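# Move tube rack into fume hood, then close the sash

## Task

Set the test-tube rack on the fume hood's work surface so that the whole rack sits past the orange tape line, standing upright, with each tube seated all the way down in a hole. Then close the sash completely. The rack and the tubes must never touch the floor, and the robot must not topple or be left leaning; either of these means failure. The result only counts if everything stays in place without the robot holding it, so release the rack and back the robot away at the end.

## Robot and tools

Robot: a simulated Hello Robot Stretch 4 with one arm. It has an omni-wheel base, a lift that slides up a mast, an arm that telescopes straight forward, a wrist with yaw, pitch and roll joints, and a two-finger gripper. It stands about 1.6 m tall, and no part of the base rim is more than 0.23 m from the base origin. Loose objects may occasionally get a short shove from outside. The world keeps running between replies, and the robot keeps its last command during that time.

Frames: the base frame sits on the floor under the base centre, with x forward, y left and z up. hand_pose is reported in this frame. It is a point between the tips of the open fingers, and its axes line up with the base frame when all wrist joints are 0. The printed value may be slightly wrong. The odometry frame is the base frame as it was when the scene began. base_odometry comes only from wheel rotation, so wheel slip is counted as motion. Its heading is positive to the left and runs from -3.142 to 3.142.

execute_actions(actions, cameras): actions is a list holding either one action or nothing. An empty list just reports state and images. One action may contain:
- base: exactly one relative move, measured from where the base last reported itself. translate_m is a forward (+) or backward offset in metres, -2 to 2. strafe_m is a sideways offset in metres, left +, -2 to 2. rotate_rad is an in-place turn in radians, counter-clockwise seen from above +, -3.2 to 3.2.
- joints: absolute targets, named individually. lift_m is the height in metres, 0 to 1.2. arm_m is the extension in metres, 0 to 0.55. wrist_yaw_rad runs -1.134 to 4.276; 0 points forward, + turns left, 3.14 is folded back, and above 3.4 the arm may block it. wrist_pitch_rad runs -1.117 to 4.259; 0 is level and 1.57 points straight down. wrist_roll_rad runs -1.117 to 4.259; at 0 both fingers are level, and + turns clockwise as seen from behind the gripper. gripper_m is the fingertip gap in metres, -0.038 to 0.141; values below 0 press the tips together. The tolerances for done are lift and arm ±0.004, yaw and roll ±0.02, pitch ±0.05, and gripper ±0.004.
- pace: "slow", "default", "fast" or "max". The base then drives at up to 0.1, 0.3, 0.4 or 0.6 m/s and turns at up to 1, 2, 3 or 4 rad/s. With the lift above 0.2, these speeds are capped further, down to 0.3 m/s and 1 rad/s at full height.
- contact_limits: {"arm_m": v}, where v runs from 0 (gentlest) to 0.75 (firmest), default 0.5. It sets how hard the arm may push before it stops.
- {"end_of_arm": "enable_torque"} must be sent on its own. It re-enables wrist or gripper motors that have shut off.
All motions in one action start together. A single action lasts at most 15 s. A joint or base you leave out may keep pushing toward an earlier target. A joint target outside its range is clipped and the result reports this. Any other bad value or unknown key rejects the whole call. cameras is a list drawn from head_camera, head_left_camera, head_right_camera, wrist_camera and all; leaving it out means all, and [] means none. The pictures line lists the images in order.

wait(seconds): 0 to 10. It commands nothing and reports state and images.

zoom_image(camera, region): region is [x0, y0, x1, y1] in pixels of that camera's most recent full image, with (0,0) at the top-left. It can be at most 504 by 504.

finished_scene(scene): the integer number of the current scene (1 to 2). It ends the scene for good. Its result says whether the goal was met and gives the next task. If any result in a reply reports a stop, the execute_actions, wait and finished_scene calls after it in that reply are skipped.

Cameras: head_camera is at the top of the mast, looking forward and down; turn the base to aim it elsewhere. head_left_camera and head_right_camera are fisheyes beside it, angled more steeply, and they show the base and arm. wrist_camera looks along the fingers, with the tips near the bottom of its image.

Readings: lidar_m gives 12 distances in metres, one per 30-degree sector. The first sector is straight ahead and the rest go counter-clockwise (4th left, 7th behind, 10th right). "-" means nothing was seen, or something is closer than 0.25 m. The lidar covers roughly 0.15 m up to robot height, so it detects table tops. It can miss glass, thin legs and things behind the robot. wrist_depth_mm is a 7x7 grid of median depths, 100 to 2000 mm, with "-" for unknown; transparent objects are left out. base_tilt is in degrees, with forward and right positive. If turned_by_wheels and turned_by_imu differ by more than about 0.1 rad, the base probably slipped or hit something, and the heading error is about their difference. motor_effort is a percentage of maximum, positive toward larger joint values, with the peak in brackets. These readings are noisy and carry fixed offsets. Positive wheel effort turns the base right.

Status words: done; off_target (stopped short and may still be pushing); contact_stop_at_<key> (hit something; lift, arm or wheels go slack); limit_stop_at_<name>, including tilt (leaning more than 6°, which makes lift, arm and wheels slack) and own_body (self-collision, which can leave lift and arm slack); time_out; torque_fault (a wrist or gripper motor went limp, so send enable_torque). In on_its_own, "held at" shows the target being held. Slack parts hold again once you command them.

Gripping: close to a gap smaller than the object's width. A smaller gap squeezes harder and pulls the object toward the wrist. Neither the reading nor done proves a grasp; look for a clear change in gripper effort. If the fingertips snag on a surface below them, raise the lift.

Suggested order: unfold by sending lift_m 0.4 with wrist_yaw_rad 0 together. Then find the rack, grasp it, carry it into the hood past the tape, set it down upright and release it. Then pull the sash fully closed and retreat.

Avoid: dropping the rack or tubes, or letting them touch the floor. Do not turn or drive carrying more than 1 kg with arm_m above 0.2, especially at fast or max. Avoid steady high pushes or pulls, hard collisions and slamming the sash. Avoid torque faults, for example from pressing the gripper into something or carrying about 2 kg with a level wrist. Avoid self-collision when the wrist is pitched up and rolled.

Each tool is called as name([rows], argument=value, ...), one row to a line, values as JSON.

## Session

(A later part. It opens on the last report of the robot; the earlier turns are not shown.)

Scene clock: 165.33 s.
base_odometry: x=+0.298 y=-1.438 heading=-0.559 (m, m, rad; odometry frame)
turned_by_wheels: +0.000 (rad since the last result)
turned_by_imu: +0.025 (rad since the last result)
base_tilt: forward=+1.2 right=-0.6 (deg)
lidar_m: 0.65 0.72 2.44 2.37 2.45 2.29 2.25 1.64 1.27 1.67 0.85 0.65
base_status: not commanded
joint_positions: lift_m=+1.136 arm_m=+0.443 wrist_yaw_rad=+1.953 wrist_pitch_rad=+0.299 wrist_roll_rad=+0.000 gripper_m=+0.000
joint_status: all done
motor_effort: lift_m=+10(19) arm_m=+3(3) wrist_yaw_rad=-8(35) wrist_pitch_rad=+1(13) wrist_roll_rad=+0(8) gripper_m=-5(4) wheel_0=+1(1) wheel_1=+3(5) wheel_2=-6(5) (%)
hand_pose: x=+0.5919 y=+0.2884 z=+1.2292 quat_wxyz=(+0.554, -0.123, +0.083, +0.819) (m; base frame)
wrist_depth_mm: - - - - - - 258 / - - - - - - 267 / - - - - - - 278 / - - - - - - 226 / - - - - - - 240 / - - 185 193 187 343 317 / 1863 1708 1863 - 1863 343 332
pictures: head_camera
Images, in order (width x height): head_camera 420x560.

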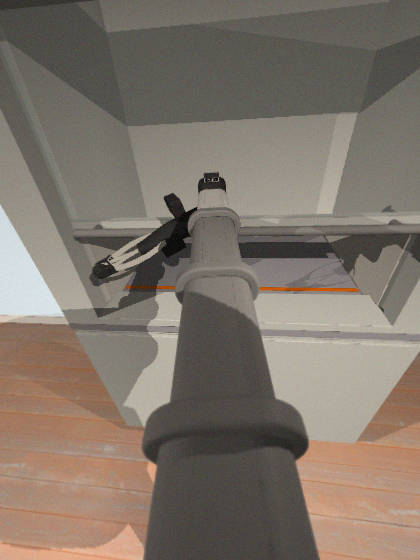

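execute_actions([
  {"joints":{"lift_m":1.17,"wrist_pitch_rad":-0.3}},
], cameras=[])

execute_actions([
  {"base":{"rotate_rad":-0.04},"joints":{"wrist_yaw_rad":1.9}},
], cameras=[])

execute_actions([
  {"joints":{"lift_m":0.8},"pace":"fast"},
], cameras=["head_camera"])

Scene clock: 169.47 s.
base_odometry: x=+0.298 y=-1.438 heading=-0.559 (m, m, rad; odometry frame)
turned_by_wheels: +0.000 (rad since the last result)
turned_by_imu: +0.000 (rad since the last result)
base_tilt: forward=+1.3 right=-0.7 (deg)
lidar_m: 0.63 0.71 2.39 2.35 2.42 2.31 2.25 1.63 1.27 1.65 0.85 0.67
base_status: not commanded
joint_positions: lift_m=+1.170 arm_m=+0.443 wrist_yaw_rad=+1.950 wrist_pitch_rad=-0.298 wrist_roll_rad=+0.000 gripper_m=+0.000
joint_status: all done
motor_effort: lift_m=+25(25) arm_m=+3(3) wrist_yaw_rad=+0(8) wrist_pitch_rad=-9(20) wrist_roll_rad=+0(1) gripper_m=-5(4) wheel_0=+1(2) wheel_1=+1(2) wheel_2=-3(6) (%)
hand_pose: x=+0.5927 y=+0.2886 z=+1.4324 quat_wxyz=(+0.555, +0.123, -0.083, +0.819) (m; base frame)
wrist_depth_mm: 1397 1397 1366 1430 1464 364 347 / 1618 1708 1756 1808 1863 353 334 / - - - - - 340 322 / - - - - - 336 309 / - - - - - - 300 / - - 186 193 187 - 290 / - - - - - - 282
pictures: none
No camera images: the call's "cameras" was empty. Leave "cameras" out to get every camera's image.

Scene clock: 170.13 s.
base_odometry: x=+0.298 y=-1.438 heading=-0.598 (m, m, rad; odometry frame)
turned_by_wheels: -0.039 (rad since the last result)
turned_by_imu: -0.039 (rad since the last result)
base_tilt: forward=+1.3 right=-0.6 (deg)
lidar_m: 0.65 0.69 2.29 2.35 2.46 2.29 2.27 1.64 1.26 1.65 0.88 0.65
base_status: done
joint_positions: lift_m=+1.170 arm_m=+0.443 wrist_yaw_rad=+1.900 wrist_pitch_rad=-0.298 wrist_roll_rad=+0.000 gripper_m=+0.000
joint_status: all done
motor_effort: lift_m=+25(25) arm_m=+3(4) wrist_yaw_rad=+0(2) wrist_pitch_rad=-8(9) wrist_roll_rad=+0(1) gripper_m=-5(4) wheel_0=+2(4) wheel_1=+4(2) wheel_2=+3(3) (%)
hand_pose: x=+0.6072 y=+0.2893 z=+1.4324 quat_wxyz=(+0.575, +0.121, -0.086, +0.804) (m; base frame)
wrist_depth_mm: 1336 1397 1430 1430 1397 404 366 / 1708 1708 1808 1756 1756 392 355 / - - - - - 379 343 / - - - - - 362 336 / - - - - - 349 334 / - - 185 194 187 336 329 / - - - - - 324 319
pictures: none
No camera images: the call's "cameras" was empty. Leave "cameras" out to get every camera's image.

Scene clock: 171.37 s.
base_odometry: x=+0.298 y=-1.438 heading=-0.599 (m, m, rad; odometry frame)
turned_by_wheels: -0.001 (rad since the last result)
turned_by_imu: +0.000 (rad since the last result)
base_tilt: forward=+1.3 right=-0.7 (deg)
lidar_m: 0.65 0.69 2.33 2.38 2.47 2.32 2.25 1.63 1.25 1.65 0.88 0.65
base_status: not commanded
joint_positions: lift_m=+1.117 arm_m=+0.443 wrist_yaw_rad=+1.900 wrist_pitch_rad=-0.298 wrist_roll_rad=+0.000 gripper_m=+0.000
joint_status: lift_m contact_stop (moved -0.053 of -0.370)
on_its_own: lift_m is slack since a contact_stop (your +0.800 is given up)
motor_effort: lift_m=+21(23) arm_m=+2(3) wrist_yaw_rad=+1(0) wrist_pitch_rad=-8(10) wrist_roll_rad=-1(1) gripper_m=-4(3) wheel_0=+1(3) wheel_1=+1(4) wheel_2=+1(5) (%)
hand_pose: x=+0.6075 y=+0.2892 z=+1.3800 quat_wxyz=(+0.575, +0.121, -0.086, +0.804) (m; base frame)
wrist_depth_mm: 1464 1499 1499 1499 1499 404 364 / 1756 1863 1863 1983 1863 392 353 / - - - - - 375 345 / - - - - - 362 336 / - - - - - 347 334 / - - 185 192 187 334 329 / - - - - - 322 317
pictures: head_camera
Images, in order (width x height): head_camera 420x560.

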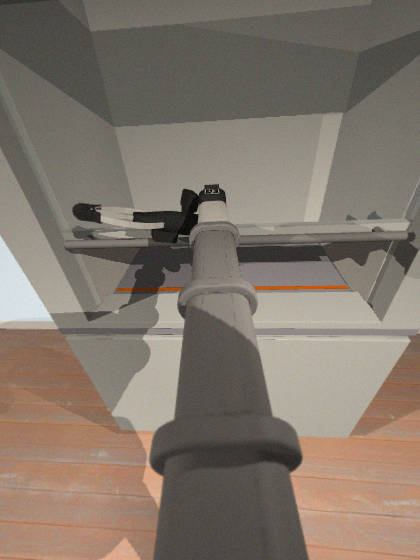

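Clean contact now. Repeat.

execute_actions([
  {"joints":{"lift_m":0.8},"pace":"max"},
], cameras=[])

Scene clock: 173.67 s.
base_odometry: x=+0.298 y=-1.438 heading=-0.599 (m, m, rad; odometry frame)
turned_by_wheels: +0.000 (rad since the last result)
turned_by_imu: +0.001 (rad since the last result)
base_tilt: forward=+1.3 right=-0.6 (deg)
lidar_m: 0.65 0.70 2.28 2.35 2.45 2.32 2.26 1.62 1.28 1.68 0.93 0.67
base_status: not commanded
joint_positions: lift_m=+1.091 arm_m=+0.443 wrist_yaw_rad=+1.900 wrist_pitch_rad=-0.298 wrist_roll_rad=+0.000 gripper_m=+0.000
joint_status: lift_m contact_stop (moved -0.026 of -0.317)
on_its_own: lift_m is slack since a contact_stop (your +0.800 is given up)
motor_effort: lift_m=+20(22) arm_m=+1(2) wrist_yaw_rad=+1(2) wrist_pitch_rad=-9(11) wrist_roll_rad=-1(0) gripper_m=-4(4) wheel_0=+1(2) wheel_1=+1(3) wheel_2=+1(4) (%)
hand_pose: x=+0.6076 y=+0.2892 z=+1.3543 quat_wxyz=(+0.575, +0.121, -0.086, +0.804) (m; base frame)
wrist_depth_mm: 1499 1537 1499 1576 1499 407 362 / 1808 1921 1983 - 1863 389 353 / - - - - - 373 343 / - - - - - 362 334 / - - - - - 349 334 / - - 185 193 187 334 329 / - - - - - 320 317
pictures: none
No camera images: the call's "cameras" was empty. Leave "cameras" out to get every camera's image.

execute_actions([
  {"joints":{"lift_m":0.8},"pace":"max"},
], cameras=[])

Scene clock: 175.60 s.
base_odometry: x=+0.298 y=-1.438 heading=-0.599 (m, m, rad; odometry frame)
turned_by_wheels: +0.000 (rad since the last result)
turned_by_imu: +0.001 (rad since the last result)
base_tilt: forward=+1.3 right=-0.7 (deg)
lidar_m: 0.64 0.70 2.29 2.36 2.44 2.32 2.25 1.61 1.27 1.67 0.90 0.66
base_status: not commanded
joint_positions: lift_m=+1.066 arm_m=+0.443 wrist_yaw_rad=+1.900 wrist_pitch_rad=-0.298 wrist_roll_rad=+0.000 gripper_m=+0.000
joint_status: lift_m contact_stop (moved -0.026 of -0.291)
on_its_own: lift_m is slack since a contact_stop (your +0.800 is given up)
motor_effort: lift_m=+20(21) arm_m=+1(1) wrist_yaw_rad=+1(1) wrist_pitch_rad=-9(11) wrist_roll_rad=+1(1) gripper_m=-3(5) wheel_0=+1(1) wheel_1=+1(3) wheel_2=+1(5) (%)
hand_pose: x=+0.6077 y=+0.2892 z=+1.3285 quat_wxyz=(+0.575, +0.121, -0.086, +0.804) (m; base frame)
wrist_depth_mm: 1576 1537 1576 1576 1576 404 362 / 1863 1921 - - - 389 355 / - - - - - 377 342 / - - - - - 362 336 / - - - - - 347 336 / - - 186 193 188 334 330 / - - - - - 319 317
pictures: none
No camera images: the call's "cameras" was empty. Leave "cameras" out to get every camera's image.

execute_actions([
  {"joints":{"lift_m":0.8},"pace":"slow"},
], cameras=[])

Scene clock: 178.07 s.
base_odometry: x=+0.298 y=-1.438 heading=-0.599 (m, m, rad; odometry frame)
turned_by_wheels: +0.000 (rad since the last result)
turned_by_imu: +0.000 (rad since the last result)
base_tilt: forward=+1.3 right=-0.7 (deg)
lidar_m: 0.62 0.68 2.29 2.36 2.44 2.31 2.25 1.64 1.29 1.67 0.88 0.64
base_status: not commanded
joint_positions: lift_m=+1.047 arm_m=+0.443 wrist_yaw_rad=+1.900 wrist_pitch_rad=-0.298 wrist_roll_rad=+0.000 gripper_m=+0.000
joint_status: lift_m contact_stop (moved -0.018 of -0.266)
on_its_own: lift_m is slack since a contact_stop (your +0.800 is given up)
motor_effort: lift_m=+20(20) arm_m=+1(1) wrist_yaw_rad=+0(1) wrist_pitch_rad=-8(7) wrist_roll_rad=+1(1) gripper_m=-3(4) wheel_0=+1(1) wheel_1=+1(1) wheel_2=+1(1) (%)
hand_pose: x=+0.6076 y=+0.2892 z=+1.3101 quat_wxyz=(+0.575, +0.121, -0.086, +0.804) (m; base frame)
wrist_depth_mm: 1618 1537 1576 1618 1576 404 364 / 1863 1921 - - - 389 351 / - - - - - 373 342 / - - - - - 362 336 / - - - - - 347 332 / - - 185 193 187 330 327 / - - - - - 319 319
pictures: none
No camera images: the call's "cameras" was empty. Leave "cameras" out to get every camera's image.

execute_actions([
  {"joints":{"lift_m":0.8},"pace":"fast"},
], cameras=[])

Scene clock: 181.00 s.
base_odometry: x=+0.298 y=-1.438 heading=-0.599 (m, m, rad; odometry frame)
turned_by_wheels: +0.000 (rad since the last result)
turned_by_imu: +0.000 (rad since the last result)
base_tilt: forward=+1.3 right=-0.7 (deg)
lidar_m: 0.64 0.70 2.29 2.35 2.46 2.33 2.27 1.63 1.28 1.66 0.88 0.66
base_status: not commanded
joint_positions: lift_m=+1.032 arm_m=+0.443 wrist_yaw_rad=+1.900 wrist_pitch_rad=-0.298 wrist_roll_rad=+0.000 gripper_m=+0.000
joint_status: lift_m contact_stop (moved -0.015 of -0.247)
on_its_own: lift_m is slack since a contact_stop (your +0.800 is given up)
motor_effort: lift_m=+20(19) arm_m=+1(1) wrist_yaw_rad=+1(1) wrist_pitch_rad=-9(10) wrist_roll_rad=+0(1) gripper_m=-3(4) wheel_0=+0(1) wheel_1=+2(2) wheel_2=+1(1) (%)
hand_pose: x=+0.6076 y=+0.2892 z=+1.2953 quat_wxyz=(+0.575, +0.121, -0.086, +0.804) (m; base frame)
wrist_depth_mm: 1576 1618 1576 1661 1537 402 362 / 1983 - - - - 389 353 / - - - - - 375 342 / - - - - - 362 336 / - - - - - 349 336 / - - 185 194 188 334 329 / - - - - - 320 317
pictures: none
No camera images: the call's "cameras" was empty. Leave "cameras" out to get every camera's image.

execute_actions([
  {"joints":{"lift_m":0.8},"pace":"max"},
], cameras=[])

Scene clock: 183.13 s.
base_odometry: x=+0.298 y=-1.438 heading=-0.599 (m, m, rad; odometry frame)
turned_by_wheels: +0.000 (rad since the last result)
turned_by_imu: +0.000 (rad since the last result)
base_tilt: forward=+1.3 right=-0.6 (deg)
lidar_m: 0.63 0.69 2.31 2.36 2.47 2.31 2.25 1.64 1.29 1.67 0.89 0.68
base_status: not commanded
joint_positions: lift_m=+1.007 arm_m=+0.443 wrist_yaw_rad=+1.900 wrist_pitch_rad=-0.298 wrist_roll_rad=+0.000 gripper_m=+0.000
joint_status: lift_m contact_stop (moved -0.026 of -0.232)
on_its_own: lift_m is slack since a contact_stop (your +0.800 is given up)
motor_effort: lift_m=+20(21) arm_m=+1(1) wrist_yaw_rad=+1(1) wrist_pitch_rad=-8(9) wrist_roll_rad=+0(1) gripper_m=-2(3) wheel_0=+1(1) wheel_1=+1(4) wheel_2=+1(7) (%)
hand_pose: x=+0.6077 y=+0.2892 z=+1.2696 quat_wxyz=(+0.575, +0.121, -0.086, +0.804) (m; base frame)
wrist_depth_mm: 1618 1576 1661 1661 1618 404 362 / - - - - - 389 351 / - - - - - 373 342 / - - - - - 362 334 / - - - - - 349 334 / - - 186 193 188 332 327 / - - - - - 320 315
pictures: none
No camera images: the call's "cameras" was empty. Leave "cameras" out to get every camera's image.

execute_actions([
  {"joints":{"lift_m":0.8},"pace":"max"},
], cameras=[])

Scene clock: 185.47 s.
base_odometry: x=+0.298 y=-1.438 heading=-0.599 (m, m, rad; odometry frame)
turned_by_wheels: +0.000 (rad since the last result)
turned_by_imu: -0.002 (rad since the last result)
base_tilt: forward=+1.3 right=-0.7 (deg)
lidar_m: 0.64 0.67 2.30 2.34 2.48 2.31 2.27 1.65 1.26 1.67 0.87 0.67
base_status: not commanded
joint_positions: lift_m=+0.972 arm_m=+0.443 wrist_yaw_rad=+1.900 wrist_pitch_rad=-0.298 wrist_roll_rad=+0.000 gripper_m=+0.000
joint_status: lift_m contact_stop (moved -0.035 of -0.207)
on_its_own: lift_m is slack since a contact_stop (your +0.800 is given up)
motor_effort: lift_m=+20(20) arm_m=+0(1) wrist_yaw_rad=+1(3) wrist_pitch_rad=-8(9) wrist_roll_rad=+0(1) gripper_m=-3(5) wheel_0=+0(2) wheel_1=+0(5) wheel_2=+0(9) (%)
hand_pose: x=+0.6078 y=+0.2892 z=+1.2348 quat_wxyz=(+0.575, +0.121, -0.086, +0.804) (m; base frame)
wrist_depth_mm: 1661 1661 1661 1708 1708 402 362 / - - - - - 387 351 / - - - - - 377 343 / - - - - - 357 334 / - - - - - 347 329 / - - 186 193 188 334 329 / - - - - - 319 319
pictures: none
No camera images: the call's "cameras" was empty. Leave "cameras" out to get every camera's image.

execute_actions([
  {"joints":{"lift_m":0.8},"pace":"max"},
], cameras=[])

Scene clock: 187.53 s.
base_odometry: x=+0.298 y=-1.438 heading=-0.599 (m, m, rad; odometry frame)
turned_by_wheels: +0.000 (rad since the last result)
turned_by_imu: -0.002 (rad since the last result)
base_tilt: forward=+1.3 right=-0.7 (deg)
lidar_m: 0.64 0.69 2.30 2.37 2.45 2.32 2.27 1.65 1.27 1.67 0.87 0.66
base_status: not commanded
joint_positions: lift_m=+0.937 arm_m=+0.443 wrist_yaw_rad=+1.900 wrist_pitch_rad=-0.298 wrist_roll_rad=+0.000 gripper_m=+0.000
joint_status: lift_m contact_stop (moved -0.035 of -0.172)
on_its_own: lift_m is slack since a contact_stop (your +0.800 is given up)
motor_effort: lift_m=+20(20) arm_m=+0(0) wrist_yaw_rad=+1(4) wrist_pitch_rad=-9(10) wrist_roll_rad=+0(2) gripper_m=-4(5) wheel_0=+0(2) wheel_1=-1(5) wheel_2=+0(10) (%)
hand_pose: x=+0.6078 y=+0.2892 z=+1.1998 quat_wxyz=(+0.575, +0.121, -0.086, +0.804) (m; base frame)
wrist_depth_mm: 1708 1708 1708 1756 1756 402 364 / - - - - - 387 355 / - - - - - 375 342 / - - - - - 359 329 / - - - - - 347 327 / - - 186 192 188 334 325 / - - - - - 317 315
pictures: none
No camera images: the call's "cameras" was empty. Leave "cameras" out to get every camera's image.

execute_actions([
  {"joints":{"lift_m":0.8},"pace":"max"},
], cameras=["head_camera"])

Scene clock: 189.37 s.
base_odometry: x=+0.298 y=-1.438 heading=-0.599 (m, m, rad; odometry frame)
turned_by_wheels: +0.000 (rad since the last result)
turned_by_imu: -0.002 (rad since the last result)
base_tilt: forward=+1.3 right=-0.6 (deg)
lidar_m: 0.66 0.67 2.28 2.34 2.45 2.34 2.26 1.64 1.25 1.68 0.89 0.64
base_status: not commanded
joint_positions: lift_m=+0.902 arm_m=+0.443 wrist_yaw_rad=+1.900 wrist_pitch_rad=-0.298 wrist_roll_rad=+0.000 gripper_m=+0.000
joint_status: lift_m contact_stop (moved -0.035 of -0.137)
on_its_own: lift_m is slack since a contact_stop (your +0.800 is given up)
motor_effort: lift_m=+20(19) arm_m=+0(0) wrist_yaw_rad=+2(3) wrist_pitch_rad=-9(9) wrist_roll_rad=+0(1) gripper_m=-6(4) wheel_0=+0(2) wheel_1=-1(5) wheel_2=-1(10) (%)
hand_pose: x=+0.6079 y=+0.2892 z=+1.1648 quat_wxyz=(+0.575, +0.121, -0.086, +0.804) (m; base frame)
wrist_depth_mm: 1708 1808 1863 1863 1661 399 357 / - - - - - 387 349 / - - - - - 370 340 / - - - - - 359 329 / - - - - - 345 327 / - - 185 193 189 334 324 / - - - - - 319 315
pictures: head_camera
Images, in order (width x height): head_camera 420x560.

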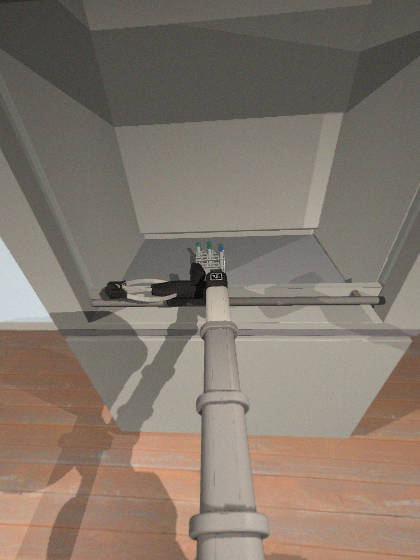

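execute_actions([
  {"joints":{"lift_m":0.8},"pace":"slow"},
], cameras=[])

Scene clock: 192.20 s.
base_odometry: x=+0.298 y=-1.438 heading=-0.599 (m, m, rad; odometry frame)
turned_by_wheels: +0.000 (rad since the last result)
turned_by_imu: +0.000 (rad since the last result)
base_tilt: forward=+1.3 right=-0.6 (deg)
lidar_m: 0.64 0.70 2.28 2.35 2.43 2.33 2.27 1.64 1.29 1.67 0.92 0.67
base_status: not commanded
joint_positions: lift_m=+0.883 arm_m=+0.443 wrist_yaw_rad=+1.900 wrist_pitch_rad=-0.298 wrist_roll_rad=+0.000 gripper_m=+0.000
joint_status: lift_m contact_stop (moved -0.018 of -0.102)
on_its_own: lift_m is slack since a contact_stop (your +0.800 is given up)
motor_effort: lift_m=+20(19) arm_m=+0(0) wrist_yaw_rad=+0(1) wrist_pitch_rad=-7(7) wrist_roll_rad=+1(1) gripper_m=-4(6) wheel_0=+0(0) wheel_1=+1(1) wheel_2=-1(1) (%)
hand_pose: x=+0.6078 y=+0.2892 z=+1.1465 quat_wxyz=(+0.575, +0.121, -0.086, +0.804) (m; base frame)
wrist_depth_mm: 1808 1756 1808 1756 1756 402 359 / - - - - - 384 347 / - - - - - 370 338 / - - - - - 359 330 / - - - - - 347 329 / - - 185 194 187 332 325 / - - - - - 319 315
pictures: none
No camera images: the call's "cameras" was empty. Leave "cameras" out to get every camera's image.

execute_actions([
  {"joints":{"lift_m":0.8},"pace":"slow"},
], cameras=[])

Scene clock: 193.97 s.
base_odometry: x=+0.298 y=-1.438 heading=-0.599 (m, m, rad; odometry frame)
turned_by_wheels: +0.000 (rad since the last result)
turned_by_imu: +0.000 (rad since the last result)
base_tilt: forward=+1.3 right=-0.7 (deg)
lidar_m: 0.63 0.69 2.29 2.33 2.45 2.32 2.26 1.66 1.26 1.67 0.92 0.64
base_status: not commanded
joint_positions: lift_m=+0.874 arm_m=+0.443 wrist_yaw_rad=+1.900 wrist_pitch_rad=-0.298 wrist_roll_rad=+0.000 gripper_m=+0.000
joint_status: lift_m contact_stop (moved -0.010 of -0.083)
on_its_own: lift_m is slack since a contact_stop (your +0.800 is given up)
motor_effort: lift_m=+20(20) arm_m=+0(0) wrist_yaw_rad=-1(1) wrist_pitch_rad=-7(7) wrist_roll_rad=+3(0) gripper_m=-4(4) wheel_0=+0(0) wheel_1=+1(1) wheel_2=-1(1) (%)
hand_pose: x=+0.6078 y=+0.2892 z=+1.1366 quat_wxyz=(+0.575, +0.121, -0.086, +0.804) (m; base frame)
wrist_depth_mm: 1808 1756 1863 1863 1756 404 362 / - - - - - 387 349 / - - - - - 373 340 / - - - - - 359 330 / - - - - - 347 327 / - - 185 193 188 332 322 / - - - - - 317 315
pictures: none
No camera images: the call's "cameras" was empty. Leave "cameras" out to get every camera's image.

execute_actions([
  {"joints":{"lift_m":0.8},"pace":"slow"},
], cameras=[])

Scene clock: 196.10 s.
base_odometry: x=+0.298 y=-1.438 heading=-0.599 (m, m, rad; odometry frame)
turned_by_wheels: +0.000 (rad since the last result)
turned_by_imu: +0.000 (rad since the last result)
base_tilt: forward=+1.3 right=-0.6 (deg)
lidar_m: 0.63 0.68 2.28 2.35 2.43 2.34 2.24 1.65 1.27 1.67 0.87 0.66
base_status: not commanded
joint_positions: lift_m=+0.864 arm_m=+0.443 wrist_yaw_rad=+1.900 wrist_pitch_rad=-0.298 wrist_roll_rad=+0.000 gripper_m=+0.000
joint_status: lift_m contact_stop (moved -0.010 of -0.074)
on_its_own: lift_m is slack since a contact_stop (your +0.800 is given up)
motor_effort: lift_m=+20(20) arm_m=+0(0) wrist_yaw_rad=+1(0) wrist_pitch_rad=-7(7) wrist_roll_rad=+1(0) gripper_m=-4(4) wheel_0=+0(0) wheel_1=+1(1) wheel_2=-1(1) (%)
hand_pose: x=+0.6078 y=+0.2892 z=+1.1266 quat_wxyz=(+0.575, +0.121, -0.086, +0.804) (m; base frame)
wrist_depth_mm: 1756 1863 1808 1863 1863 407 362 / - - - - - 389 351 / - - - - - 373 340 / - - - - - 357 329 / - - - - - 347 327 / - - 185 193 187 332 322 / - - - - - 315 315
pictures: none
No camera images: the call's "cameras" was empty. Leave "cameras" out to get every camera's image.

execute_actions([
  {"joints":{"lift_m":0.8},"pace":"slow"},
], cameras=[])

Scene clock: 198.27 s.
base_odometry: x=+0.298 y=-1.438 heading=-0.599 (m, m, rad; odometry frame)
turned_by_wheels: +0.000 (rad since the last result)
turned_by_imu: +0.000 (rad since the last result)
base_tilt: forward=+1.3 right=-0.6 (deg)
lidar_m: 0.62 0.69 2.26 2.34 2.45 2.33 2.25 1.63 1.28 1.67 0.91 0.63
base_status: not commanded
joint_positions: lift_m=+0.854 arm_m=+0.443 wrist_yaw_rad=+1.900 wrist_pitch_rad=-0.298 wrist_roll_rad=+0.000 gripper_m=+0.000
joint_status: lift_m contact_stop (moved -0.010 of -0.064)
on_its_own: lift_m is slack since a contact_stop (your +0.800 is given up)
motor_effort: lift_m=+20(21) arm_m=+0(0) wrist_yaw_rad=+0(1) wrist_pitch_rad=-8(9) wrist_roll_rad=+2(1) gripper_m=-4(4) wheel_0=+0(0) wheel_1=+1(1) wheel_2=-1(1) (%)
hand_pose: x=+0.6078 y=+0.2892 z=+1.1166 quat_wxyz=(+0.575, +0.121, -0.086, +0.804) (m; base frame)
wrist_depth_mm: 1808 1863 1863 1863 1863 399 362 / - - - - - 384 349 / - - - - - 370 336 / - - - - - 357 329 / - - - - - 345 327 / - - 186 193 187 334 322 / - - - - - 317 317
pictures: none
No camera images: the call's "cameras" was empty. Leave "cameras" out to get every camera's image.

execute_actions([
  {"joints":{"lift_m":0.8},"pace":"slow"},
], cameras=["head_camera"])

Scene clock: 200.17 s.
base_odometry: x=+0.298 y=-1.438 heading=-0.599 (m, m, rad; odometry frame)
turned_by_wheels: +0.000 (rad since the last result)
turned_by_imu: +0.000 (rad since the last result)
base_tilt: forward=+1.3 right=-0.6 (deg)
lidar_m: 0.64 0.67 2.31 2.36 2.43 2.31 2.26 1.63 1.26 1.68 0.88 0.65
base_status: not commanded
joint_positions: lift_m=+0.844 arm_m=+0.443 wrist_yaw_rad=+1.900 wrist_pitch_rad=-0.298 wrist_roll_rad=+0.000 gripper_m=+0.000
joint_status: lift_m contact_stop (moved -0.010 of -0.054)
on_its_own: lift_m is slack since a contact_stop (your +0.800 is given up)
motor_effort: lift_m=+20(20) arm_m=+0(0) wrist_yaw_rad=+1(1) wrist_pitch_rad=-8(8) wrist_roll_rad=+0(0) gripper_m=-4(4) wheel_0=+0(0) wheel_1=+1(1) wheel_2=-1(1) (%)
hand_pose: x=+0.6079 y=+0.2892 z=+1.1067 quat_wxyz=(+0.575, +0.121, -0.086, +0.804) (m; base frame)
wrist_depth_mm: 1808 1756 1863 1921 1863 407 362 / - - - - - 384 349 / - - - - - 373 340 / - - - - - 357 330 / - - - - - 347 329 / - - 186 193 188 330 324 / - - - - - 319 315
pictures: head_camera
Images, in order (width x height): head_camera 420x560.

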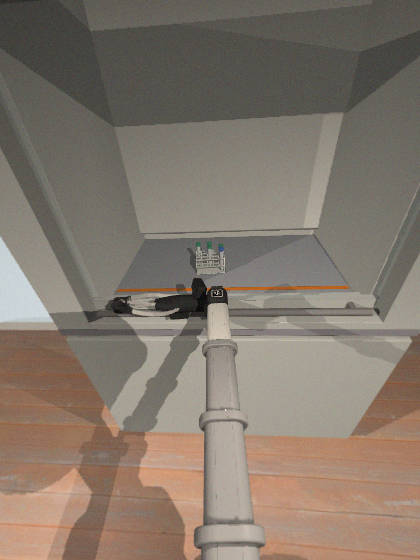

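execute_actions([
  {"joints":{"lift_m":0.79},"pace":"slow"},
], cameras=[])

Scene clock: 202.00 s.
base_odometry: x=+0.298 y=-1.438 heading=-0.599 (m, m, rad; odometry frame)
turned_by_wheels: +0.000 (rad since the last result)
turned_by_imu: +0.000 (rad since the last result)
base_tilt: forward=+1.3 right=-0.7 (deg)
lidar_m: 0.63 0.68 2.26 2.33 2.43 2.32 2.26 1.63 1.29 1.68 0.87 0.66
base_status: not commanded
joint_positions: lift_m=+0.840 arm_m=+0.443 wrist_yaw_rad=+1.901 wrist_pitch_rad=-0.298 wrist_roll_rad=+0.000 gripper_m=+0.000
joint_status: lift_m contact_stop (moved -0.004 of -0.054)
on_its_own: lift_m is slack since a contact_stop (your +0.790 is given up)
motor_effort: lift_m=+16(19) arm_m=+0(0) wrist_yaw_rad=-1(1) wrist_pitch_rad=-7(7) wrist_roll_rad=-1(0) gripper_m=-4(3) wheel_0=+0(0) wheel_1=+1(1) wheel_2=-1(1) (%)
hand_pose: x=+0.6077 y=+0.2892 z=+1.1027 quat_wxyz=(+0.575, +0.121, -0.086, +0.805) (m; base frame)
wrist_depth_mm: 1863 1863 1921 1983 1808 402 359 / - - - - - 387 353 / - - - - - 373 338 / - - - - - 357 330 / - - - - - 345 329 / - - 186 193 188 332 325 / - - - - - 315 317
pictures: none
No camera images: the call's "cameras" was empty. Leave "cameras" out to get every camera's image.

That looks like the end stop. Withdraw and check.

execute_actions([
  {"joints":{"lift_m":0.86}},
], cameras=[])

execute_actions([
  {"base":{"translate_m":-0.3},"joints":{"arm_m":0},"pace":"fast"},
], cameras=[])

execute_actions([
  {"joints":{"wrist_yaw_rad":0,"wrist_pitch_rad":0,"lift_m":0.78}},
], cameras=["head_camera","wrist_camera"])

zoom_image(camera="wrist_camera", region=[150,100,450,260])

Scene clock: 205.50 s.
base_odometry: x=+0.298 y=-1.438 heading=-0.599 (m, m, rad; odometry frame)
turned_by_wheels: +0.000 (rad since the last result)
turned_by_imu: +0.000 (rad since the last result)
base_tilt: forward=+1.3 right=-0.6 (deg)
lidar_m: 0.64 0.70 2.28 2.35 2.42 2.31 2.26 1.65 1.28 1.67 0.89 0.66
base_status: not commanded
joint_positions: lift_m=+0.860 arm_m=+0.443 wrist_yaw_rad=+1.900 wrist_pitch_rad=-0.298 wrist_roll_rad=+0.000 gripper_m=+0.000
joint_status: all done
motor_effort: lift_m=+25(24) arm_m=+0(0) wrist_yaw_rad=+1(1) wrist_pitch_rad=-8(6) wrist_roll_rad=+1(0) gripper_m=-4(4) wheel_0=+0(0) wheel_1=+1(1) wheel_2=-1(1) (%)
hand_pose: x=+0.6078 y=+0.2892 z=+1.1226 quat_wxyz=(+0.575, +0.121, -0.086, +0.804) (m; base frame)
wrist_depth_mm: 1708 1808 1808 1921 1708 402 359 / - - - - - 384 349 / - - - - - 370 338 / - - - - - 359 329 / - - - - - 347 325 / - - 185 193 187 330 322 / - - - - - 319 317
pictures: none
No camera images: the call's "cameras" was empty. Leave "cameras" out to get every camera's image.

Scene clock: 207.67 s.
base_odometry: x=+0.050 y=-1.269 heading=-0.599 (m, m, rad; odometry frame)
turned_by_wheels: +0.000 (rad since the last result)
turned_by_imu: +0.001 (rad since the last result)
base_tilt: forward=+1.2 right=-0.7 (deg)
lidar_m: 0.93 1.02 2.76 2.30 2.43 2.03 1.96 1.60 1.22 1.21 1.76 0.96
base_status: done
joint_positions: lift_m=+0.860 arm_m=+0.001 wrist_yaw_rad=+1.900 wrist_pitch_rad=-0.298 wrist_roll_rad=+0.000 gripper_m=+0.000
joint_status: all done
motor_effort: lift_m=+24(25) arm_m=-5(6) wrist_yaw_rad=+1(1) wrist_pitch_rad=-8(8) wrist_roll_rad=+0(1) gripper_m=-5(4) wheel_0=-2(6) wheel_1=-2(10) wheel_2=+0(13) (%)
hand_pose: x=+0.1653 y=+0.2892 z=+1.1227 quat_wxyz=(+0.575, +0.121, -0.086, +0.804) (m; base frame)
wrist_depth_mm: 1808 1808 1808 1863 1921 1983 - / - - - - - - - / - - - - - - - / - - - - - - - / - - - - - - - / - - 185 193 187 - - / - - - - - - -
pictures: none
No camera images: the call's "cameras" was empty. Leave "cameras" out to get every camera's image.

Scene clock: 209.33 s.
base_odometry: x=+0.050 y=-1.269 heading=-0.599 (m, m, rad; odometry frame)
turned_by_wheels: +0.000 (rad since the last result)
turned_by_imu: +0.000 (rad since the last result)
base_tilt: forward=+1.2 right=-0.7 (deg)
lidar_m: 0.94 1.01 2.70 2.29 2.45 2.01 1.95 1.60 1.22 1.20 1.78 0.96
base_status: not commanded
joint_positions: lift_m=+0.780 arm_m=+0.001 wrist_yaw_rad=+0.000 wrist_pitch_rad=+0.002 wrist_roll_rad=+0.000 gripper_m=+0.000
joint_status: all done
motor_effort: lift_m=+16(22) arm_m=-5(5) wrist_yaw_rad=-1(5) wrist_pitch_rad=-7(9) wrist_roll_rad=+0(1) gripper_m=-4(4) wheel_0=-2(2) wheel_1=-2(2) wheel_2=+0(0) (%)
hand_pose: x=+0.4603 y=-0.0873 z=+0.9580 quat_wxyz=(+1.000, +0.000, +0.001, +0.000) (m; base frame)
wrist_depth_mm: 788 1160 1336 1336 1336 866 699 / 798 1118 1397 1336 1336 866 691 / 788 1138 1336 1336 1336 878 691 / 750 809 788 788 732 723 699 / 732 732 723 715 723 707 707 / 741 741 186 193 188 707 715 / 750 750 741 - 715 723 715
pictures: head_camera, wrist_camera
Images, in order (width x height): head_camera 420x560, wrist_camera 616x392.

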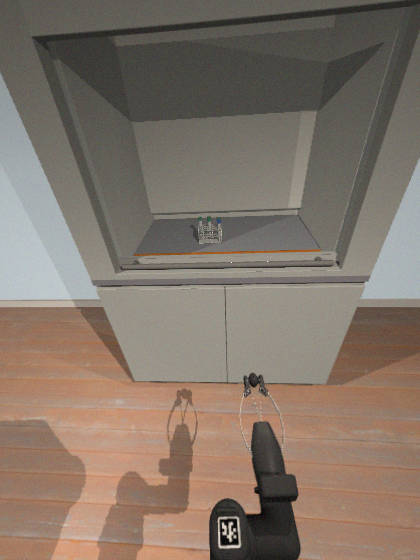

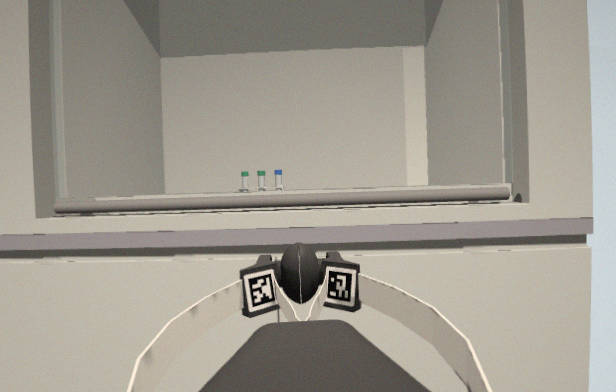

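Region (150, 100, 450, 260) of wrist_camera's 616x392 image, scaled by 1.680; it fills the top 269 rows of this view, and the rest is white.

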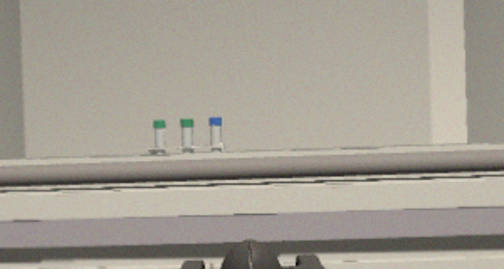

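zoom_image(camera="wrist_camera", region=[440,170,540,230])

zoom_image(camera="wrist_camera", region=[30,180,130,240])

Region (440, 170, 540, 230) of wrist_camera's 616x392 image, scaled by 5.040; it fills the top 302 rows of this view, and the rest is white.

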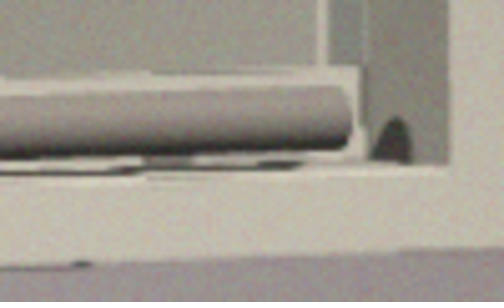

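Region (30, 180, 130, 240) of wrist_camera's 616x392 image, scaled by 5.040; it fills the top 302 rows of this view, and the rest is white.

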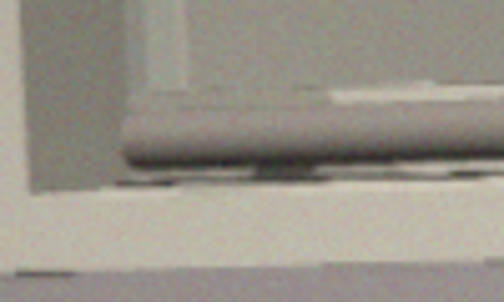

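Shut; the dark line is the handle's shadow.

finished_scene(scene=1)

The scene is finished: the task was done.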